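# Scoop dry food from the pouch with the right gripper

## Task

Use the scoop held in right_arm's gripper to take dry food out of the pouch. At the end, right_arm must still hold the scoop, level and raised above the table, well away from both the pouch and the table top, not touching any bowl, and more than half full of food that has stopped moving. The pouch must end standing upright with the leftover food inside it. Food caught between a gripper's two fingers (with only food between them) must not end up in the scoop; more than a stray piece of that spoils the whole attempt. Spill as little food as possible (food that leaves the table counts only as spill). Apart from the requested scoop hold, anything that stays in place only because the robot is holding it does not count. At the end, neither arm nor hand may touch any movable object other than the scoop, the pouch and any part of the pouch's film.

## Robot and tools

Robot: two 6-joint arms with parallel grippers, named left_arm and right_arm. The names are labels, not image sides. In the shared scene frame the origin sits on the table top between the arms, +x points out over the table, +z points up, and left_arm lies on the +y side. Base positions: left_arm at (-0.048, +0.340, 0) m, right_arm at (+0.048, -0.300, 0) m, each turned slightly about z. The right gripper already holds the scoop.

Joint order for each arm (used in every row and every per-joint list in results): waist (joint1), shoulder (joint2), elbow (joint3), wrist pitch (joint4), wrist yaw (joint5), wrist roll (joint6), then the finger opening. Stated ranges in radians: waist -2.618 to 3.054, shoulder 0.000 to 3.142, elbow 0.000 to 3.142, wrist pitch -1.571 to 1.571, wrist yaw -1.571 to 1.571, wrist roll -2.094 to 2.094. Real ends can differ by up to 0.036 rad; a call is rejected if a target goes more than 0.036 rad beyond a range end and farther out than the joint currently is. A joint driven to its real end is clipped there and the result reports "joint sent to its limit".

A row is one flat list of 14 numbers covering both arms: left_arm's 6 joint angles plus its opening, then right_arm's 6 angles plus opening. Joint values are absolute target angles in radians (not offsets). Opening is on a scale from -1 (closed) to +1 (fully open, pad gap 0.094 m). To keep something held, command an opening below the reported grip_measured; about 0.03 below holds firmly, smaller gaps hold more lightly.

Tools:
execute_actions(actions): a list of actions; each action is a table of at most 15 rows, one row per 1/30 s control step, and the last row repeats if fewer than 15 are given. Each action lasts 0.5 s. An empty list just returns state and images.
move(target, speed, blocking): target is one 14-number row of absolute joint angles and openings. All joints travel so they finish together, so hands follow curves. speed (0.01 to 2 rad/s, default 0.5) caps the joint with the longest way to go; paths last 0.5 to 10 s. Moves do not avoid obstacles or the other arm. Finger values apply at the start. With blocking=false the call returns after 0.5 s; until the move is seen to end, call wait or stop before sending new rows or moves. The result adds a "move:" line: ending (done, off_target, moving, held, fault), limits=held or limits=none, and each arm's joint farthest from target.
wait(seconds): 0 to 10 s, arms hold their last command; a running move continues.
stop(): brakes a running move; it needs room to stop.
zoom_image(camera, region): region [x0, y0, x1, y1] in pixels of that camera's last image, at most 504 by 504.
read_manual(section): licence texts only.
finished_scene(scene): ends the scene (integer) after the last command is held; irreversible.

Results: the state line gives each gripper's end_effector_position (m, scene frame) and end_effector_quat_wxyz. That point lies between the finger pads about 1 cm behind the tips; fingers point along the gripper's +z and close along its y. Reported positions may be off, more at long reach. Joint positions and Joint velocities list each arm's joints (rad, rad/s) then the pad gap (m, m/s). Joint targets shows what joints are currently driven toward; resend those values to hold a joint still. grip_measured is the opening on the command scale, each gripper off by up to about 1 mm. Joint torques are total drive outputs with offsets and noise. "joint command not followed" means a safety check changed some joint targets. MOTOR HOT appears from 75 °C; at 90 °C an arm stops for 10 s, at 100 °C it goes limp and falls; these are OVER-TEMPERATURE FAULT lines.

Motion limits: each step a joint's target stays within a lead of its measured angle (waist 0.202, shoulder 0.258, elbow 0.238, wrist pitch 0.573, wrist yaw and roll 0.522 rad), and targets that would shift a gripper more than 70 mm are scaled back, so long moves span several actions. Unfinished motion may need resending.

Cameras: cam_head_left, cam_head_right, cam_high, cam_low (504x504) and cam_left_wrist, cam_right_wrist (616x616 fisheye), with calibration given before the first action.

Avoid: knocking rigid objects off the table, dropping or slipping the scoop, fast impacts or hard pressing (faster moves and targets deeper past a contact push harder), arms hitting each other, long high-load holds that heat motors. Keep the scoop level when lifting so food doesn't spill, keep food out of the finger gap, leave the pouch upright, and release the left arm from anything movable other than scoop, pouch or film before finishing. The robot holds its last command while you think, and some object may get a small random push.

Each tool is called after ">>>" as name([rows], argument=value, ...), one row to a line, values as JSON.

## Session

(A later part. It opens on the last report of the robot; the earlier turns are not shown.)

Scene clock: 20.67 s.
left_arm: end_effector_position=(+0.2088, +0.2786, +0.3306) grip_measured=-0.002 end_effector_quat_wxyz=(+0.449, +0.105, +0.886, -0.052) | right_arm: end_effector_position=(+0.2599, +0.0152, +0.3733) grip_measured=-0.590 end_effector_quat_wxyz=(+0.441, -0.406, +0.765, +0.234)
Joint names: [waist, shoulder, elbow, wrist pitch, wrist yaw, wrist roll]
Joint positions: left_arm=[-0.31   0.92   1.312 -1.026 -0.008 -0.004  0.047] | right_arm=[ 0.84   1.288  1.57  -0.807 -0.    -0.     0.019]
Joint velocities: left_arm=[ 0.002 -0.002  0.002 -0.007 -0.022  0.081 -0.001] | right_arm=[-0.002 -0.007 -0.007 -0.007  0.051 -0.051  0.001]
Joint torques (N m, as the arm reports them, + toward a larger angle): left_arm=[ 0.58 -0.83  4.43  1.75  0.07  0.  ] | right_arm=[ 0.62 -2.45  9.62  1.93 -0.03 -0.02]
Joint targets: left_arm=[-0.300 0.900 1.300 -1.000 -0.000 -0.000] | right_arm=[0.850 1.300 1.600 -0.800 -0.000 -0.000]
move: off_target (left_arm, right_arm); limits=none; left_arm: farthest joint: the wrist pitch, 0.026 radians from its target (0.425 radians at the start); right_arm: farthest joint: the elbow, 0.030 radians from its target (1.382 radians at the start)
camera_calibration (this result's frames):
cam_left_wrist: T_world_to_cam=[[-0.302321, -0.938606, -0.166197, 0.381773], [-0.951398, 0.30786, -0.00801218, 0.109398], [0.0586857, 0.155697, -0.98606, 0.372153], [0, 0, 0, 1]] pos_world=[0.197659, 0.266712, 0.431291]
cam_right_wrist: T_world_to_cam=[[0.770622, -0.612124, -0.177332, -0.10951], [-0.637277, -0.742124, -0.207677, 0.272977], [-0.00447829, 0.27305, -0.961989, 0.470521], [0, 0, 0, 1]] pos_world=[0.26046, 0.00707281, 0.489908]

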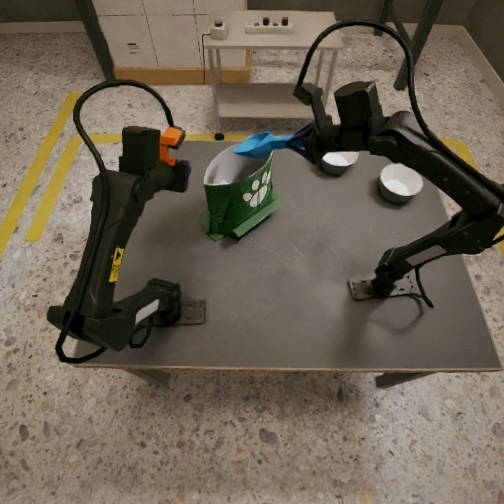

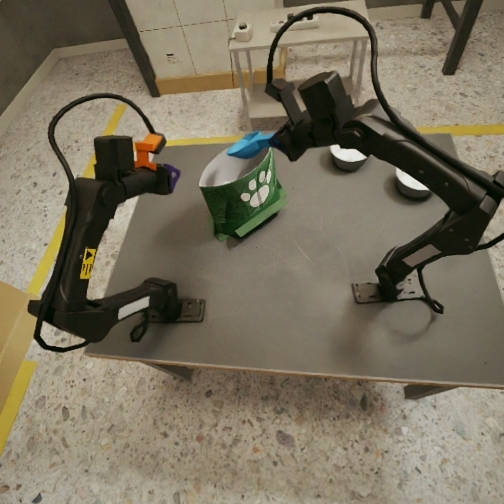

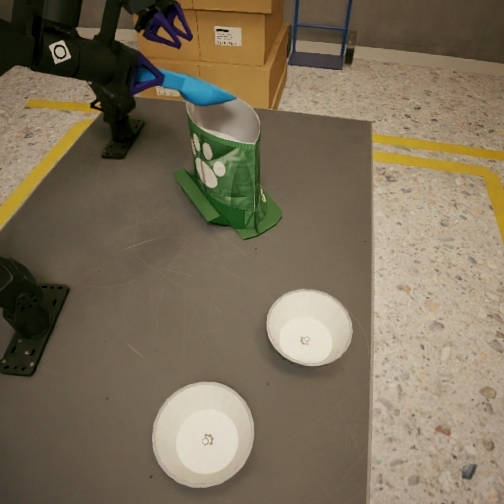

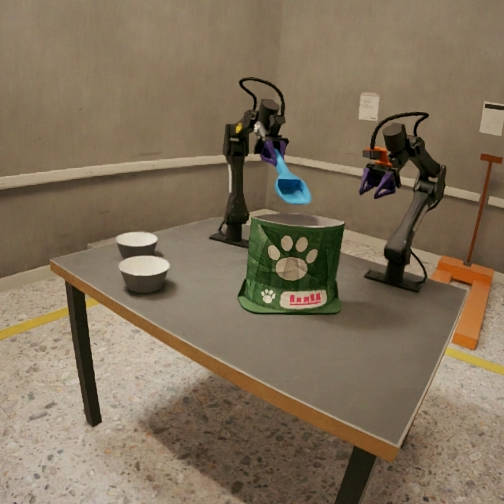

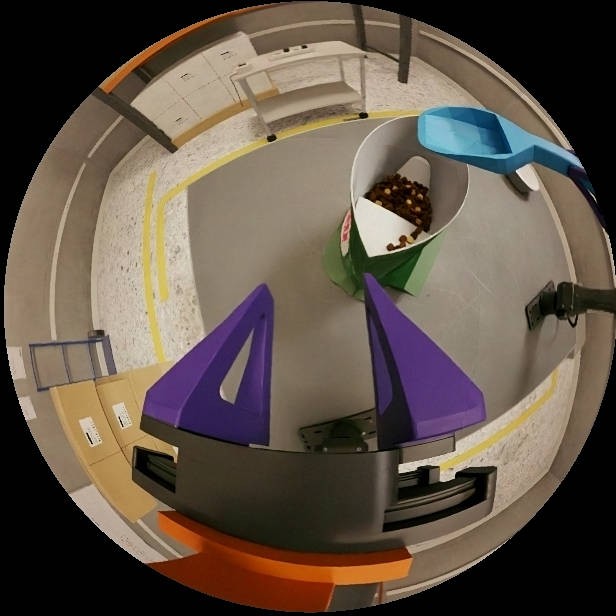

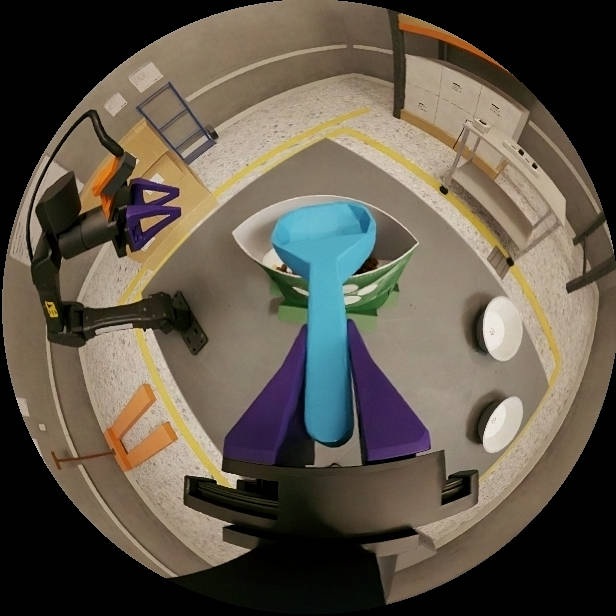

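>>> move(target=[-0.3,0.9,1.3,-1.0,0,0,0,0.8,1.6,2.11,-1.18,0,0,-0.64])

>>> move(target=[-0.3,0.9,1.3,-1.0,0,0,0,0.8,1.745,2.07,-1.245,0,0,-0.64], speed=0.2)

>>> move(target=[-0.3,0.9,1.3,-1.0,0,0,0,0.8,1.9,2.04,-1.26,0,0,-0.64], speed=0.15)

Scene clock: 24.70 s.
left_arm: end_effector_position=(+0.2088, +0.2785, +0.3306) grip_measured=-0.002 end_effector_quat_wxyz=(+0.449, +0.105, +0.886, -0.052) | right_arm: end_effector_position=(+0.2836, +0.0289, +0.3892) grip_measured=-0.590 end_effector_quat_wxyz=(+0.375, -0.414, +0.807, +0.192)
Joint names: [waist, shoulder, elbow, wrist pitch, wrist yaw, wrist roll]
Joint positions: left_arm=[-0.31   0.92   1.312 -1.026 -0.008 -0.004  0.047] | right_arm=[ 0.811  1.594  2.077 -1.185 -0.    -0.     0.019]
Joint velocities: left_arm=[-0.017  0.012  0.002  0.022  0.081 -0.022  0.   ] | right_arm=[ 0.007 -0.002  0.007 -0.022 -0.051 -0.066  0.   ]
Joint torques (N m, as the arm reports them, + toward a larger angle): left_arm=[ 0.67 -0.89  4.39  1.74  0.06 -0.01] | right_arm=[-0.86 -4.59  8.93  1.73 -0.02 -0.01]
Joint targets: left_arm=[-0.300 0.900 1.300 -1.000 0.000 0.000] | right_arm=[0.800 1.600 2.110 -1.180 0.000 0.000]
move: off_target (left_arm, right_arm); limits=none; left_arm: farthest joint: the wrist pitch, 0.026 radians from its target (0.026 radians at the start); right_arm: farthest joint: the elbow, 0.033 radians from its target (0.540 radians at the start)
camera_calibration (this result's frames):
cam_left_wrist: T_world_to_cam=[[-0.302618, -0.938549, -0.165975, 0.381679], [-0.951304, 0.308151, -0.00802785, 0.109308], [0.0586798, 0.155463, -0.986097, 0.372243], [0, 0, 0, 1]] pos_world=[0.197645, 0.266671, 0.431294]
cam_right_wrist: T_world_to_cam=[[0.734822, -0.658777, -0.161399, -0.111212], [-0.671281, -0.740419, -0.0340803, 0.243517], [-0.0970519, 0.133387, -0.986301, 0.521926], [0, 0, 0, 1]] pos_world=[0.295843, 0.0374224, 0.505126]

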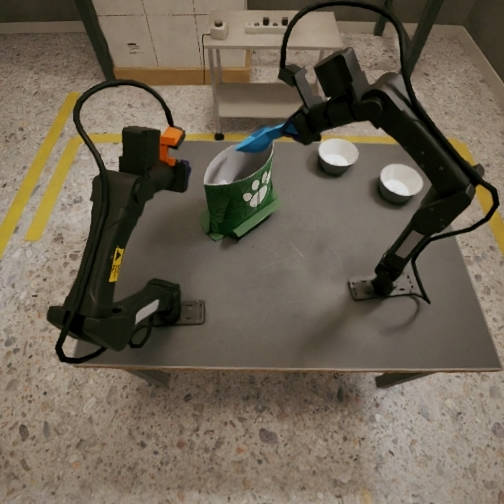

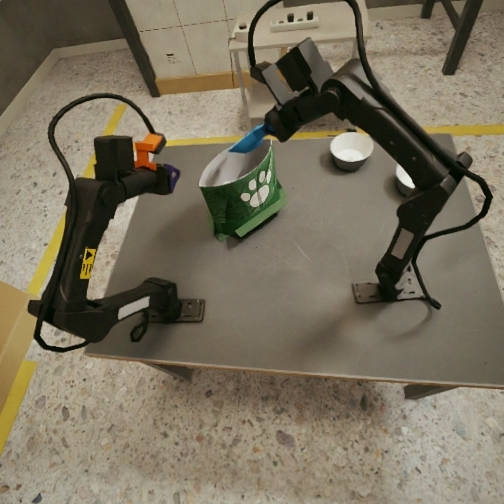

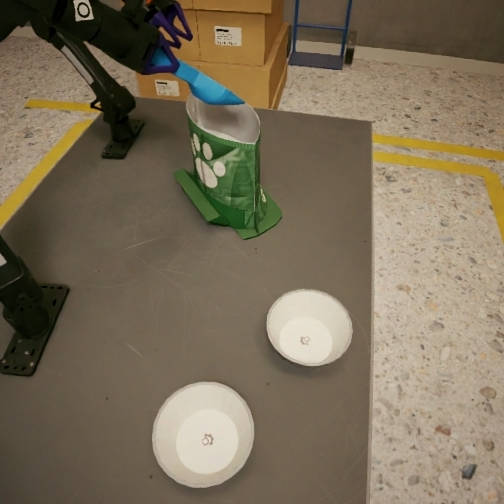

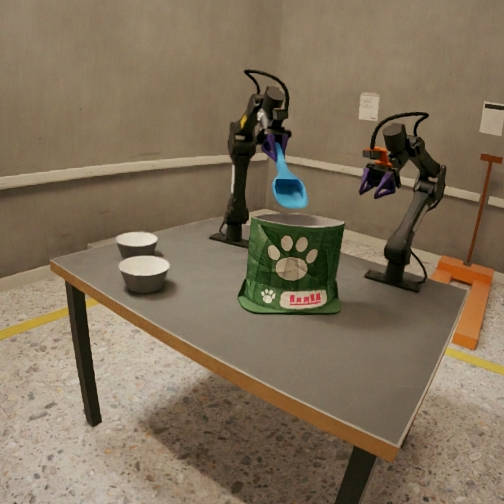

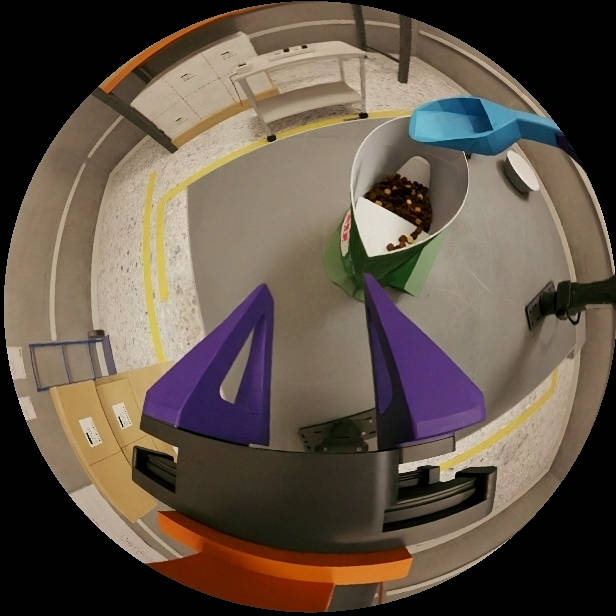

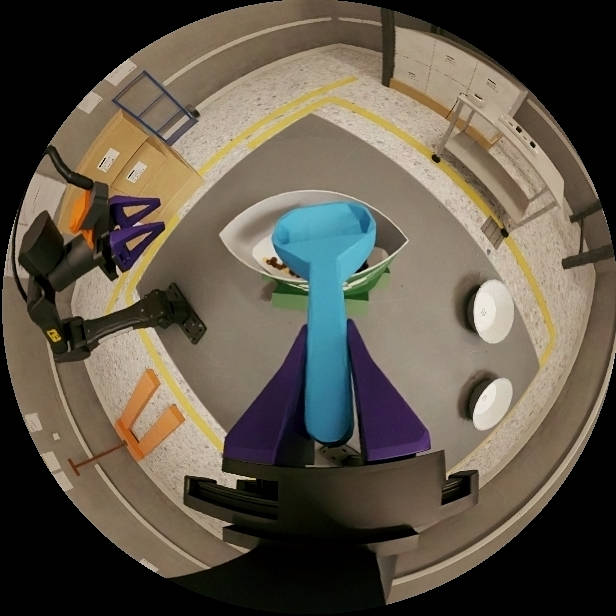

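Scene clock: 25.83 s.
left_arm: end_effector_position=(+0.2088, +0.2785, +0.3306) grip_measured=-0.002 end_effector_quat_wxyz=(+0.449, +0.105, +0.886, -0.052) | right_arm: end_effector_position=(+0.2986, +0.0497, +0.3190) grip_measured=-0.590 end_effector_quat_wxyz=(+0.289, -0.431, +0.842, +0.148)
Joint names: [waist, shoulder, elbow, wrist pitch, wrist yaw, wrist roll]
Joint positions: left_arm=[-0.31   0.92   1.312 -1.026 -0.008 -0.004  0.047] | right_arm=[ 0.811  1.745  2.077 -1.241 -0.    -0.     0.019]
Joint velocities: left_arm=[ 0.007 -0.002  0.002  0.022 -0.022  0.037 -0.   ] | right_arm=[-0.002  0.007  0.022  0.051  0.037 -0.066  0.001]
Joint torques (N m, as the arm reports them, + toward a larger angle): left_arm=[ 0.65 -0.91  4.34  1.73  0.05 -0.03] | right_arm=[-0.79 -6.61  6.1   1.37 -0.01 -0.02]
Joint targets: left_arm=[-0.300 0.900 1.300 -1.000 -0.000 -0.000] | right_arm=[0.800 1.745 2.070 -1.245 -0.000 0.000]
move: off_target (left_arm); limits=none; left_arm: farthest joint: the wrist pitch, 0.026 radians from its target (0.026 radians at the start); right_arm: farthest joint: the waist, 0.011 radians from its target (0.011 radians at the start)
camera_calibration (this result's frames):
cam_left_wrist: T_world_to_cam=[[-0.302618, -0.938549, -0.165975, 0.381679], [-0.951304, 0.308151, -0.00802785, 0.109308], [0.0586798, 0.155463, -0.986097, 0.372243], [0, 0, 0, 1]] pos_world=[0.197645, 0.266671, 0.431294]
cam_right_wrist: T_world_to_cam=[[0.716676, -0.683973, -0.136223, -0.121195], [-0.662893, -0.728774, 0.171644, 0.19794], [-0.216675, -0.0327115, -0.975695, 0.49199], [0, 0, 0, 1]] pos_world=[0.324673, 0.0774531, 0.429547]

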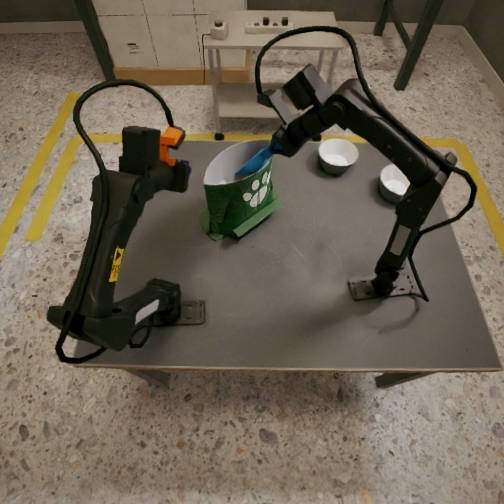

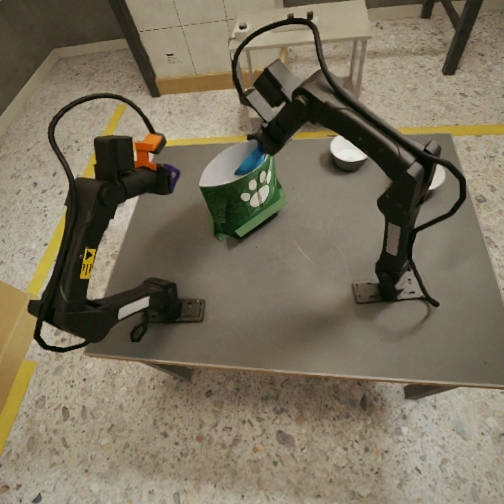

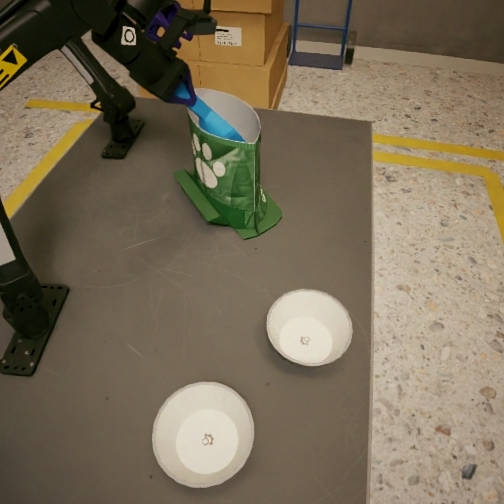

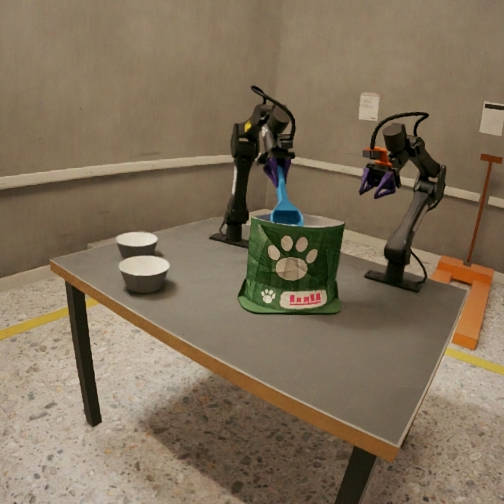

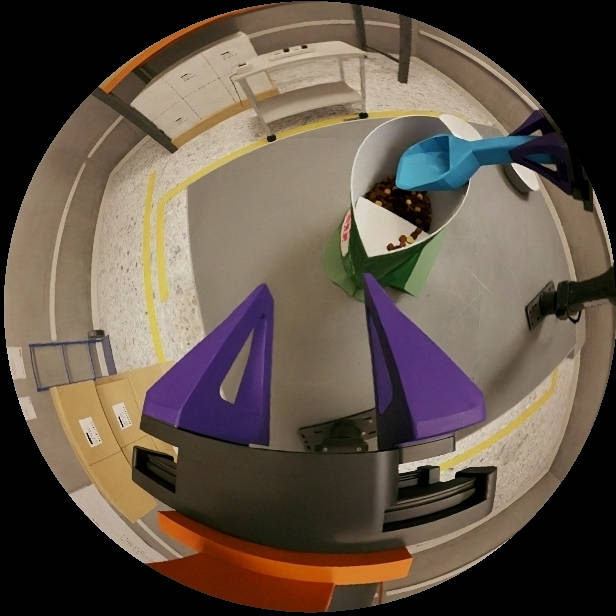

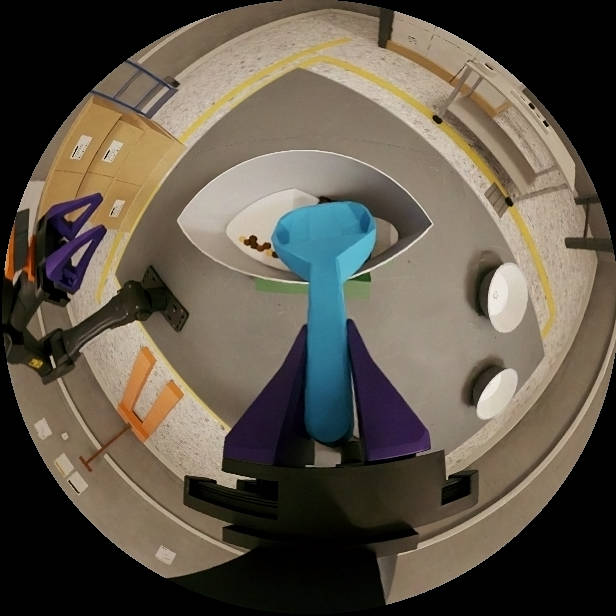

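Scene clock: 27.20 s.
left_arm: end_effector_position=(+0.2088, +0.2785, +0.3306) grip_measured=-0.002 end_effector_quat_wxyz=(+0.449, +0.105, +0.886, -0.052) | right_arm: end_effector_position=(+0.3146, +0.0686, +0.2543) grip_measured=-0.590 end_effector_quat_wxyz=(+0.227, -0.440, +0.862, +0.113)
Joint names: [waist, shoulder, elbow, wrist pitch, wrist yaw, wrist roll]
Joint positions: left_arm=[-0.31   0.92   1.312 -1.026 -0.008 -0.004  0.047] | right_arm=[ 0.808  1.888  2.062 -1.231  0.005 -0.     0.019]
Joint velocities: left_arm=[-0.002 -0.017  0.007  0.007 -0.037 -0.007  0.   ] | right_arm=[-0.012 -0.002 -0.012 -0.007 -0.007 -0.051 -0.   ]
Joint torques (N m, as the arm reports them, + toward a larger angle): left_arm=[ 0.61 -0.87  4.47  1.76  0.07 -0.03] | right_arm=[-0.65 -7.27  5.1   0.84 -0.05 -0.01]
Joint targets: left_arm=[-0.300 0.900 1.300 -1.000 -0.000 -0.000] | right_arm=[0.800 1.900 2.040 -1.260 -0.000 -0.000]
move: off_target (left_arm, right_arm); limits=none; left_arm: farthest joint: the wrist pitch, 0.026 radians from its target (0.026 radians at the start); right_arm: farthest joint: the wrist pitch, 0.029 radians from its target (0.019 radians at the start)
camera_calibration (this result's frames):
cam_left_wrist: T_world_to_cam=[[-0.302618, -0.938549, -0.165975, 0.381679], [-0.951304, 0.308151, -0.00802785, 0.109308], [0.0586798, 0.155463, -0.986097, 0.372243], [0, 0, 0, 1]] pos_world=[0.197645, 0.266671, 0.431294]
cam_right_wrist: T_world_to_cam=[[0.702864, -0.702713, -0.110351, -0.129488], [-0.646171, -0.695616, 0.313977, 0.189677], [-0.297398, -0.149377, -0.942996, 0.458024], [0, 0, 0, 1]] pos_world=[0.349791, 0.109368, 0.358072]

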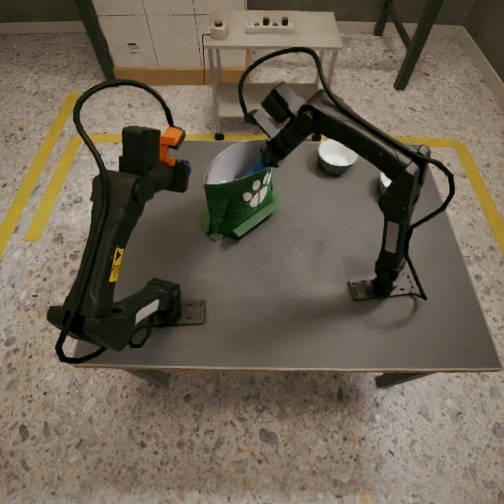

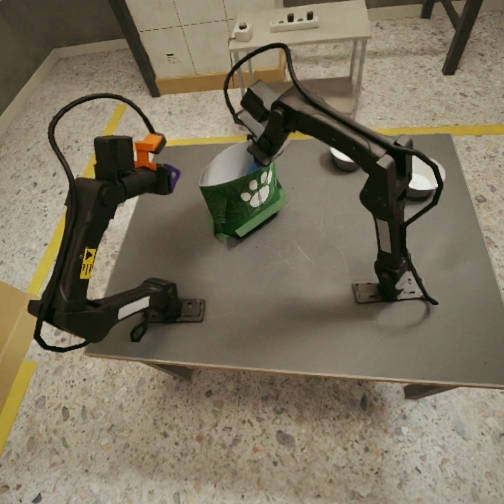

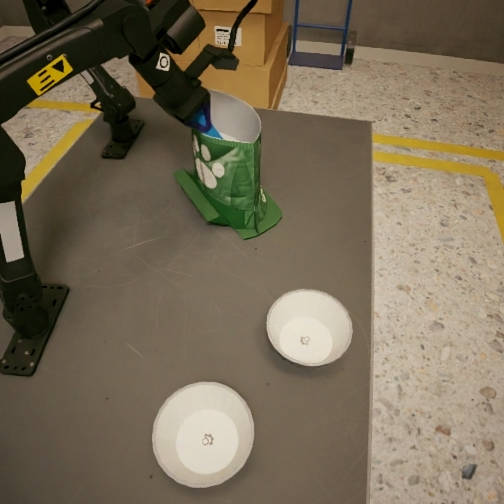

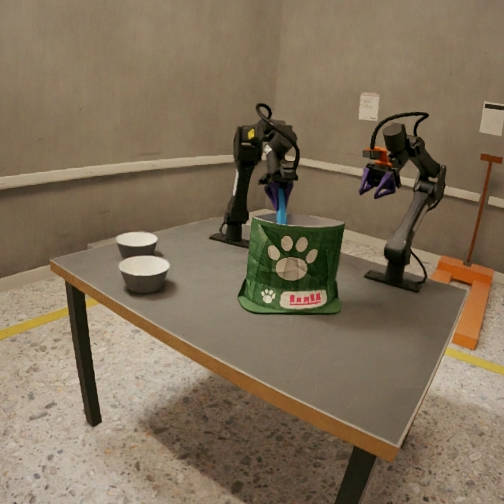

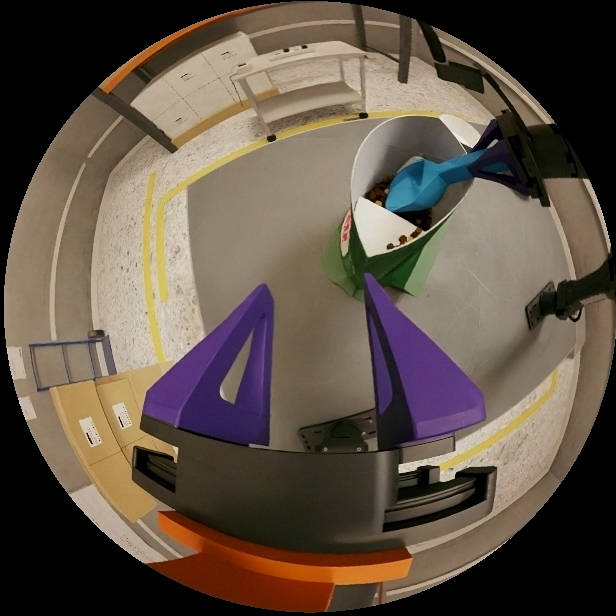

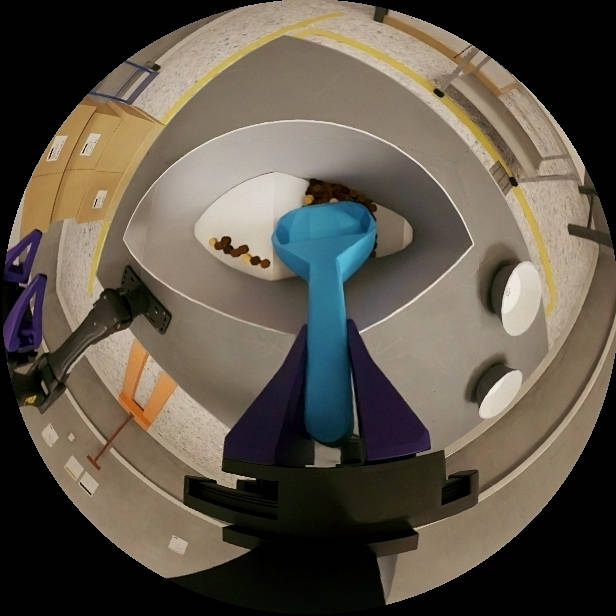

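>>> move(target=[-0.3,0.9,1.3,-1.0,0,0,0,0.765,1.9,2.3,-1.45,0,0,-0.64], speed=0.25)

>>> move(target=[-0.3,0.9,1.3,-1.0,0,0,0,0.765,1.93,2.32,-1.57,0,0,-0.64], speed=0.25)

>>> move(target=[-0.3,0.9,1.3,-1.0,0,0,0,0.765,2.05,2.19,-1.48,0,0,-0.64], speed=0.12)

Scene clock: 29.10 s.
left_arm: end_effector_position=(+0.2088, +0.2785, +0.3306) grip_measured=-0.002 end_effector_quat_wxyz=(+0.449, +0.105, +0.886, -0.052) | right_arm: end_effector_position=(+0.3130, +0.0459, +0.3034) grip_measured=-0.590 end_effector_quat_wxyz=(+0.240, -0.425, +0.864, +0.119)
Joint names: [waist, shoulder, elbow, wrist pitch, wrist yaw, wrist roll]
Joint positions: left_arm=[-0.31   0.92   1.312 -1.026 -0.008 -0.004  0.047] | right_arm=[ 0.777  1.89   2.272 -1.41  -0.003 -0.     0.019]
Joint velocities: left_arm=[-0.002  0.012  0.012 -0.022  0.066  0.007 -0.   ] | right_arm=[-0.002  0.012  0.007  0.007 -0.051 -0.022 -0.001]
Joint torques (N m, as the arm reports them, + toward a larger angle): left_arm=[ 0.72 -0.86  4.43  1.76  0.05  0.01] | right_arm=[-0.91 -6.81  8.57  0.76  0.   -0.01]
Joint targets: left_arm=[-0.300 0.900 1.300 -1.000 0.000 0.000] | right_arm=[0.765 1.900 2.300 -1.450 -0.000 0.000]
move: off_target (left_arm, right_arm); limits=none; left_arm: farthest joint: the wrist pitch, 0.026 radians from its target (0.026 radians at the start); right_arm: farthest joint: the wrist pitch, 0.040 radians from its target (0.219 radians at the start)
camera_calibration (this result's frames):
cam_left_wrist: T_world_to_cam=[[-0.302618, -0.938549, -0.165975, 0.381679], [-0.951304, 0.308151, -0.00802785, 0.109308], [0.0586798, 0.155463, -0.986097, 0.372243], [0, 0, 0, 1]] pos_world=[0.197645, 0.266671, 0.431294]
cam_right_wrist: T_world_to_cam=[[0.685064, -0.718307, -0.121333, -0.129377], [-0.668563, -0.686084, 0.286902, 0.172237], [-0.289329, -0.115428, -0.950245, 0.49857], [0, 0, 0, 1]] pos_world=[0.348034, 0.0827852, 0.408651]

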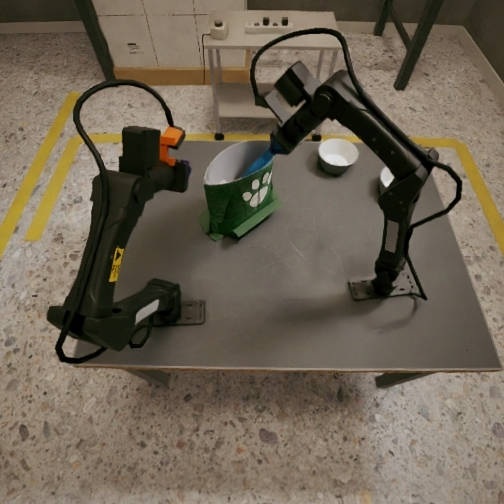

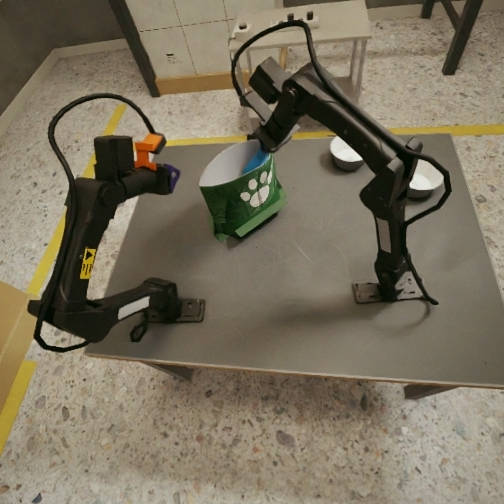

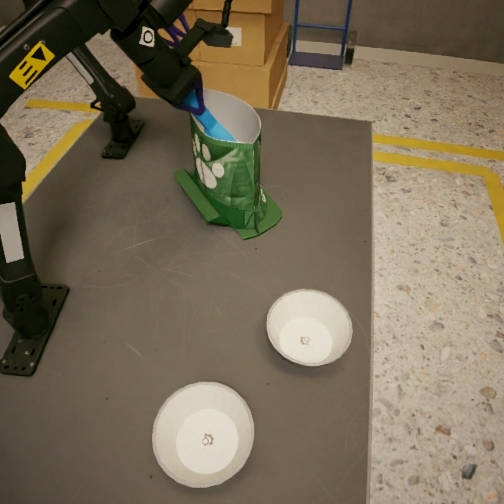

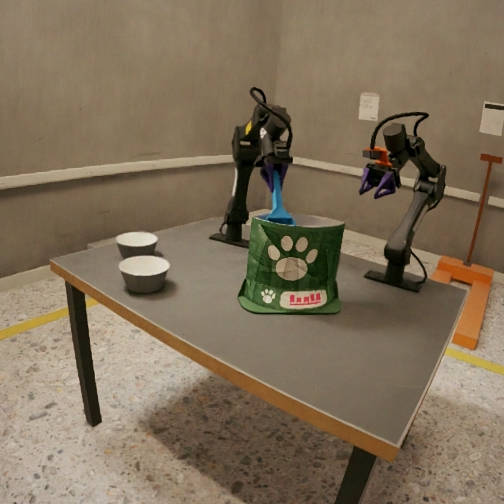

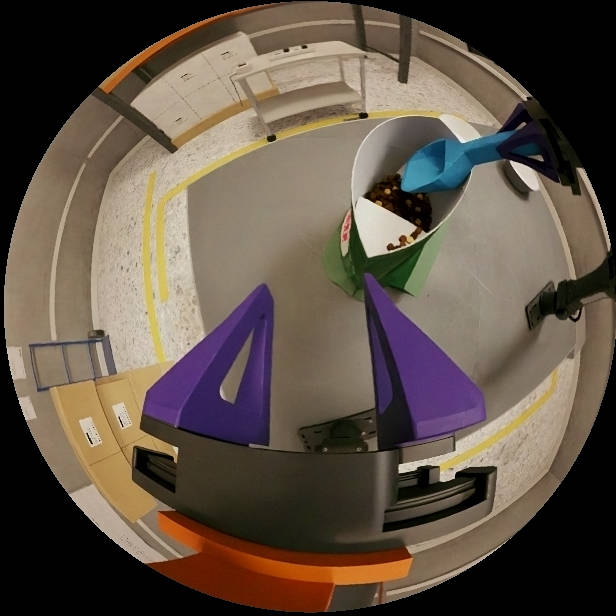

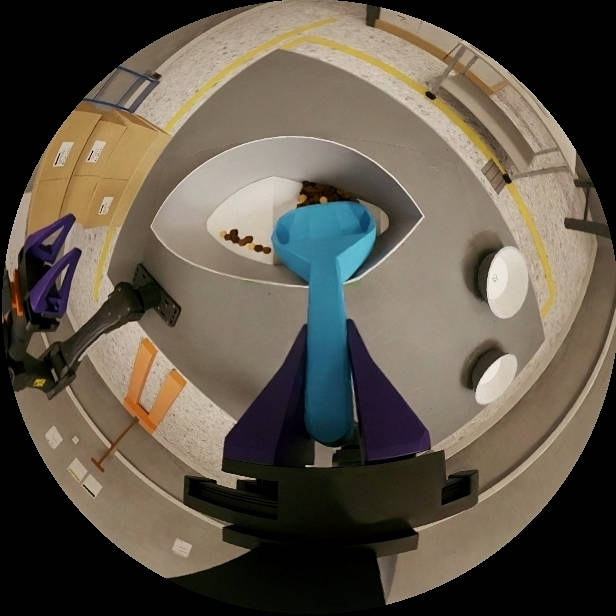

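Scene clock: 30.07 s.
left_arm: end_effector_position=(+0.2088, +0.2785, +0.3306) grip_measured=-0.002 end_effector_quat_wxyz=(+0.449, +0.105, +0.886, -0.052) | right_arm: end_effector_position=(+0.3114, +0.0443, +0.2944) grip_measured=-0.590 end_effector_quat_wxyz=(+0.219, -0.428, +0.870, +0.110)
Joint names: [waist, shoulder, elbow, wrist pitch, wrist yaw, wrist roll]
Joint positions: left_arm=[-0.31   0.92   1.312 -1.026 -0.008 -0.004  0.047] | right_arm=[ 0.777  1.92   2.3   -1.455 -0.005 -0.     0.019]
Joint velocities: left_arm=[-0.002 -0.002 -0.022 -0.051  0.007 -0.022  0.001] | right_arm=[-0.022 -0.017 -0.012 -0.007  0.022 -0.037  0.   ]
Joint torques (N m, as the arm reports them, + toward a larger angle): left_arm=[ 0.67 -0.94  4.47  1.71  0.05 -0.05] | right_arm=[-0.98 -7.06  7.87 -0.18  0.02 -0.01]
Joint targets: left_arm=[-0.300 0.900 1.300 -1.000 -0.000 -0.000] | right_arm=[0.765 1.930 2.320 -1.570 0.000 0.000]
move: off_target (left_arm, right_arm); limits=none; left_arm: farthest joint: the wrist pitch, 0.026 radians from its target (0.026 radians at the start); right_arm: farthest joint: the wrist pitch, 0.115 radians from its target (0.160 radians at the start)
camera_calibration (this result's frames):
cam_left_wrist: T_world_to_cam=[[-0.302618, -0.938549, -0.165975, 0.381679], [-0.951304, 0.308151, -0.00802785, 0.109308], [0.0586798, 0.155463, -0.986097, 0.372243], [0, 0, 0, 1]] pos_world=[0.197645, 0.266671, 0.431294]
cam_right_wrist: T_world_to_cam=[[0.682163, -0.72198, -0.115749, -0.131047], [-0.658571, -0.675439, 0.331762, 0.155887], [-0.317707, -0.150087, -0.936235, 0.495607], [0, 0, 0, 1]] pos_world=[0.349516, 0.0850631, 0.397118]

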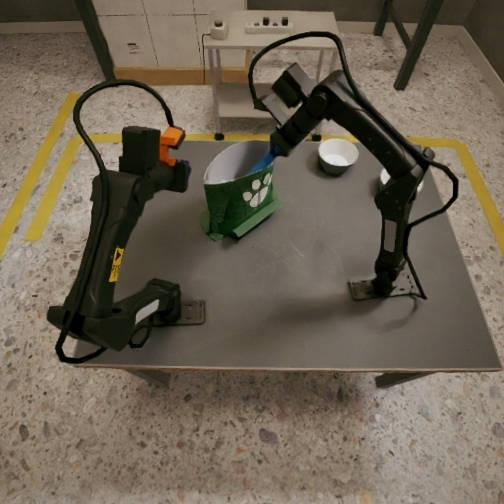

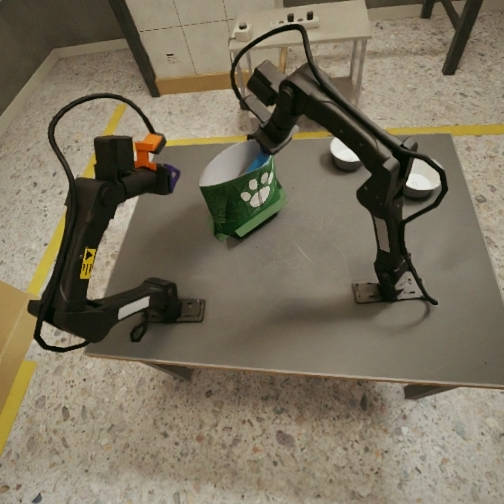

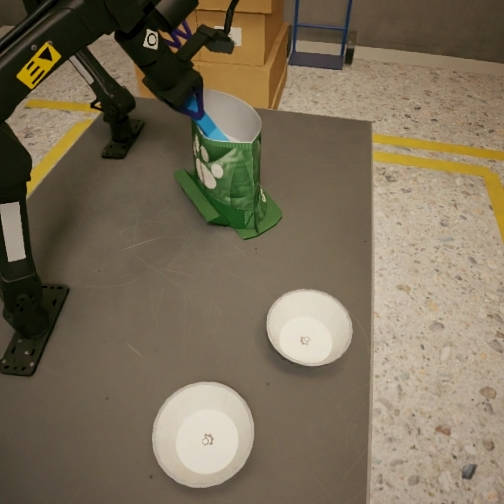

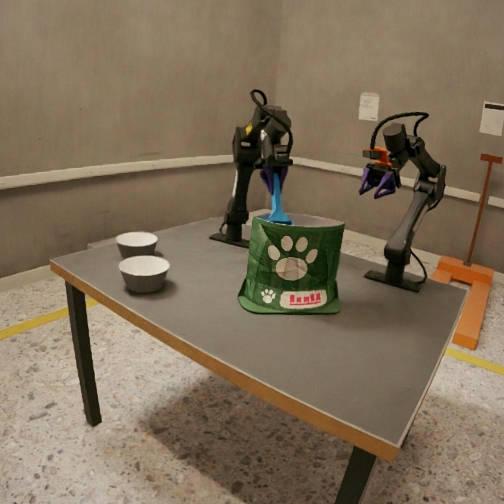

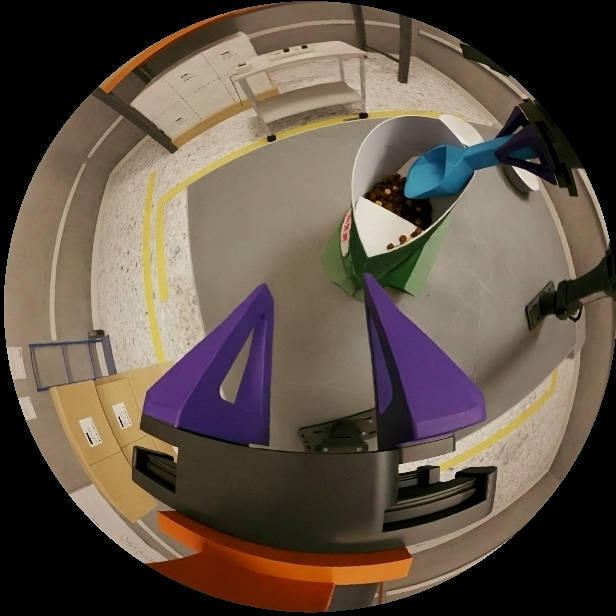

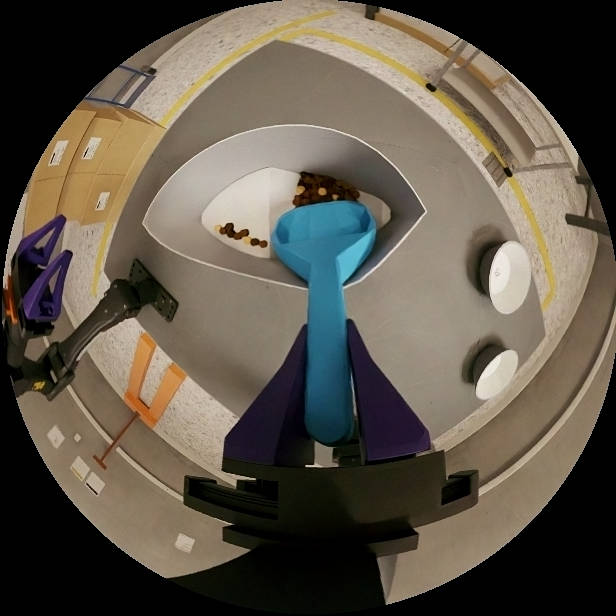

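Scene clock: 31.43 s.
left_arm: end_effector_position=(+0.2088, +0.2785, +0.3306) grip_measured=-0.002 end_effector_quat_wxyz=(+0.449, +0.105, +0.886, -0.052) | right_arm: end_effector_position=(+0.3249, +0.0628, +0.2369) grip_measured=-0.590 end_effector_quat_wxyz=(+0.174, -0.433, +0.880, +0.090)
Joint names: [waist, shoulder, elbow, wrist pitch, wrist yaw, wrist roll]
Joint positions: left_arm=[-0.31   0.92   1.312 -1.026 -0.008 -0.004  0.047] | right_arm=[ 0.777  2.019  2.23  -1.388 -0.008 -0.     0.019]
Joint velocities: left_arm=[ 0.012  0.012 -0.017 -0.022 -0.066  0.007 -0.   ] | right_arm=[-0.012 -0.007  0.007 -0.022  0.022  0.022 -0.   ]
Joint torques (N m, as the arm reports them, + toward a larger angle): left_arm=[ 0.75 -0.93  4.48  1.72  0.05 -0.01] | right_arm=[-0.98 -6.79  3.35 -0.11  0.07 -0.01]
Joint targets: left_arm=[-0.300 0.900 1.300 -1.000 0.000 -0.000] | right_arm=[0.765 2.050 2.190 -1.480 0.000 0.000]
move: off_target (left_arm, right_arm); limits=none; left_arm: farthest joint: the wrist pitch, 0.026 radians from its target (0.026 radians at the start); right_arm: farthest joint: the wrist pitch, 0.092 radians from its target (0.025 radians at the start)
camera_calibration (this result's frames):
cam_left_wrist: T_world_to_cam=[[-0.302618, -0.938549, -0.165975, 0.381679], [-0.951304, 0.308151, -0.00802785, 0.109308], [0.0586798, 0.155463, -0.986097, 0.372243], [0, 0, 0, 1]] pos_world=[0.197645, 0.266671, 0.431294]
cam_right_wrist: T_world_to_cam=[[0.676169, -0.729577, -0.102529, -0.134283], [-0.633074, -0.64655, 0.425665, 0.163952], [-0.376845, -0.222913, -0.899054, 0.463763], [0, 0, 0, 1]] pos_world=[0.369358, 0.111412, 0.333392]

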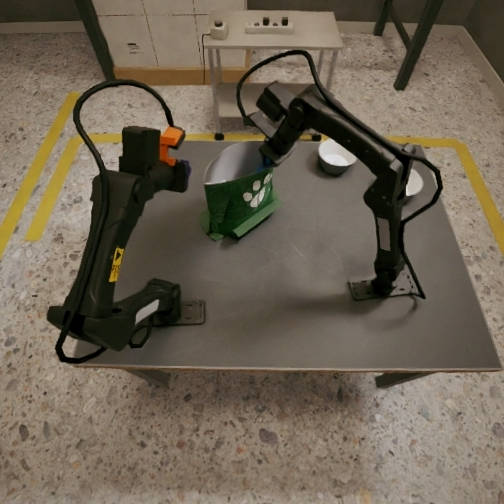

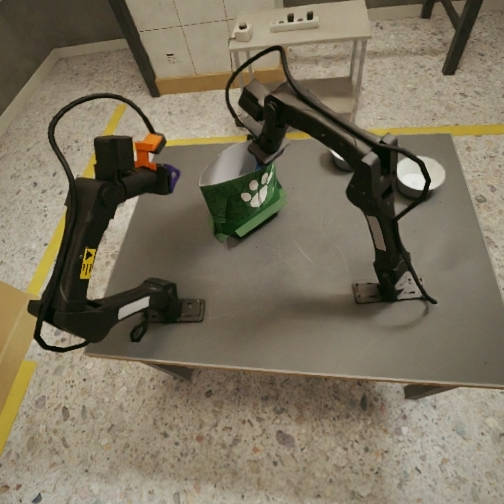

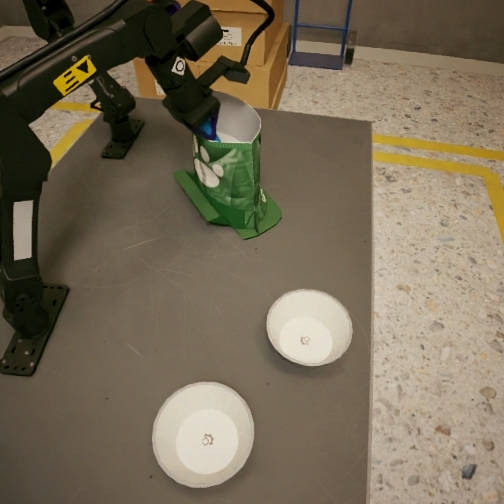

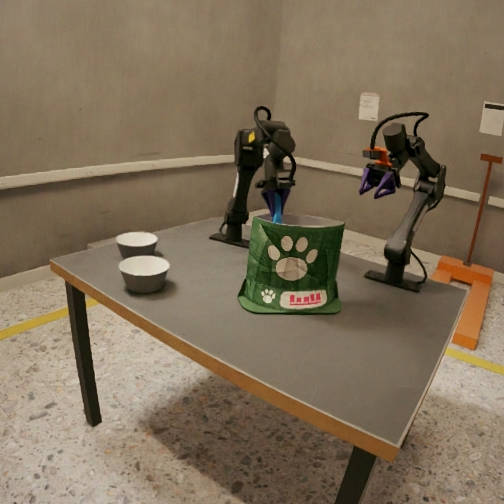

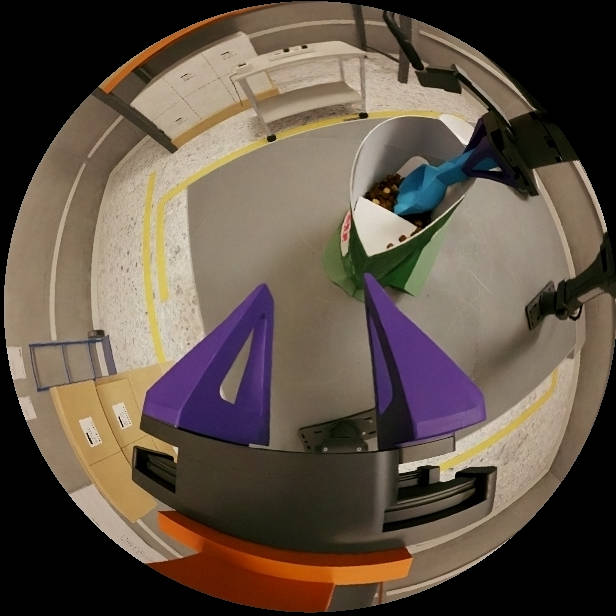

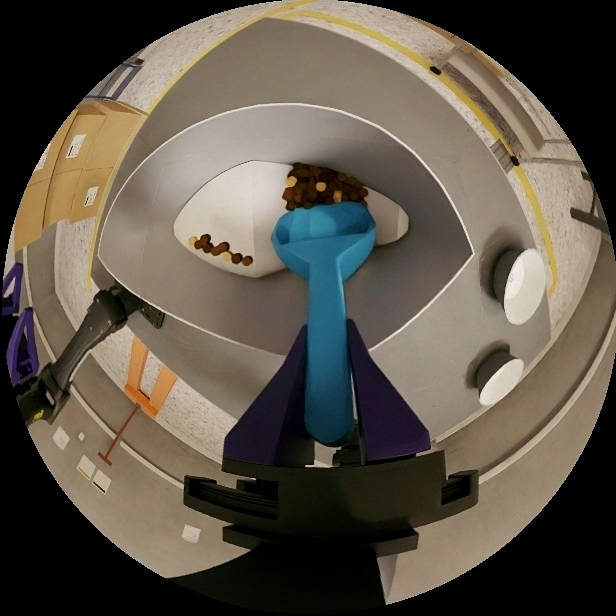

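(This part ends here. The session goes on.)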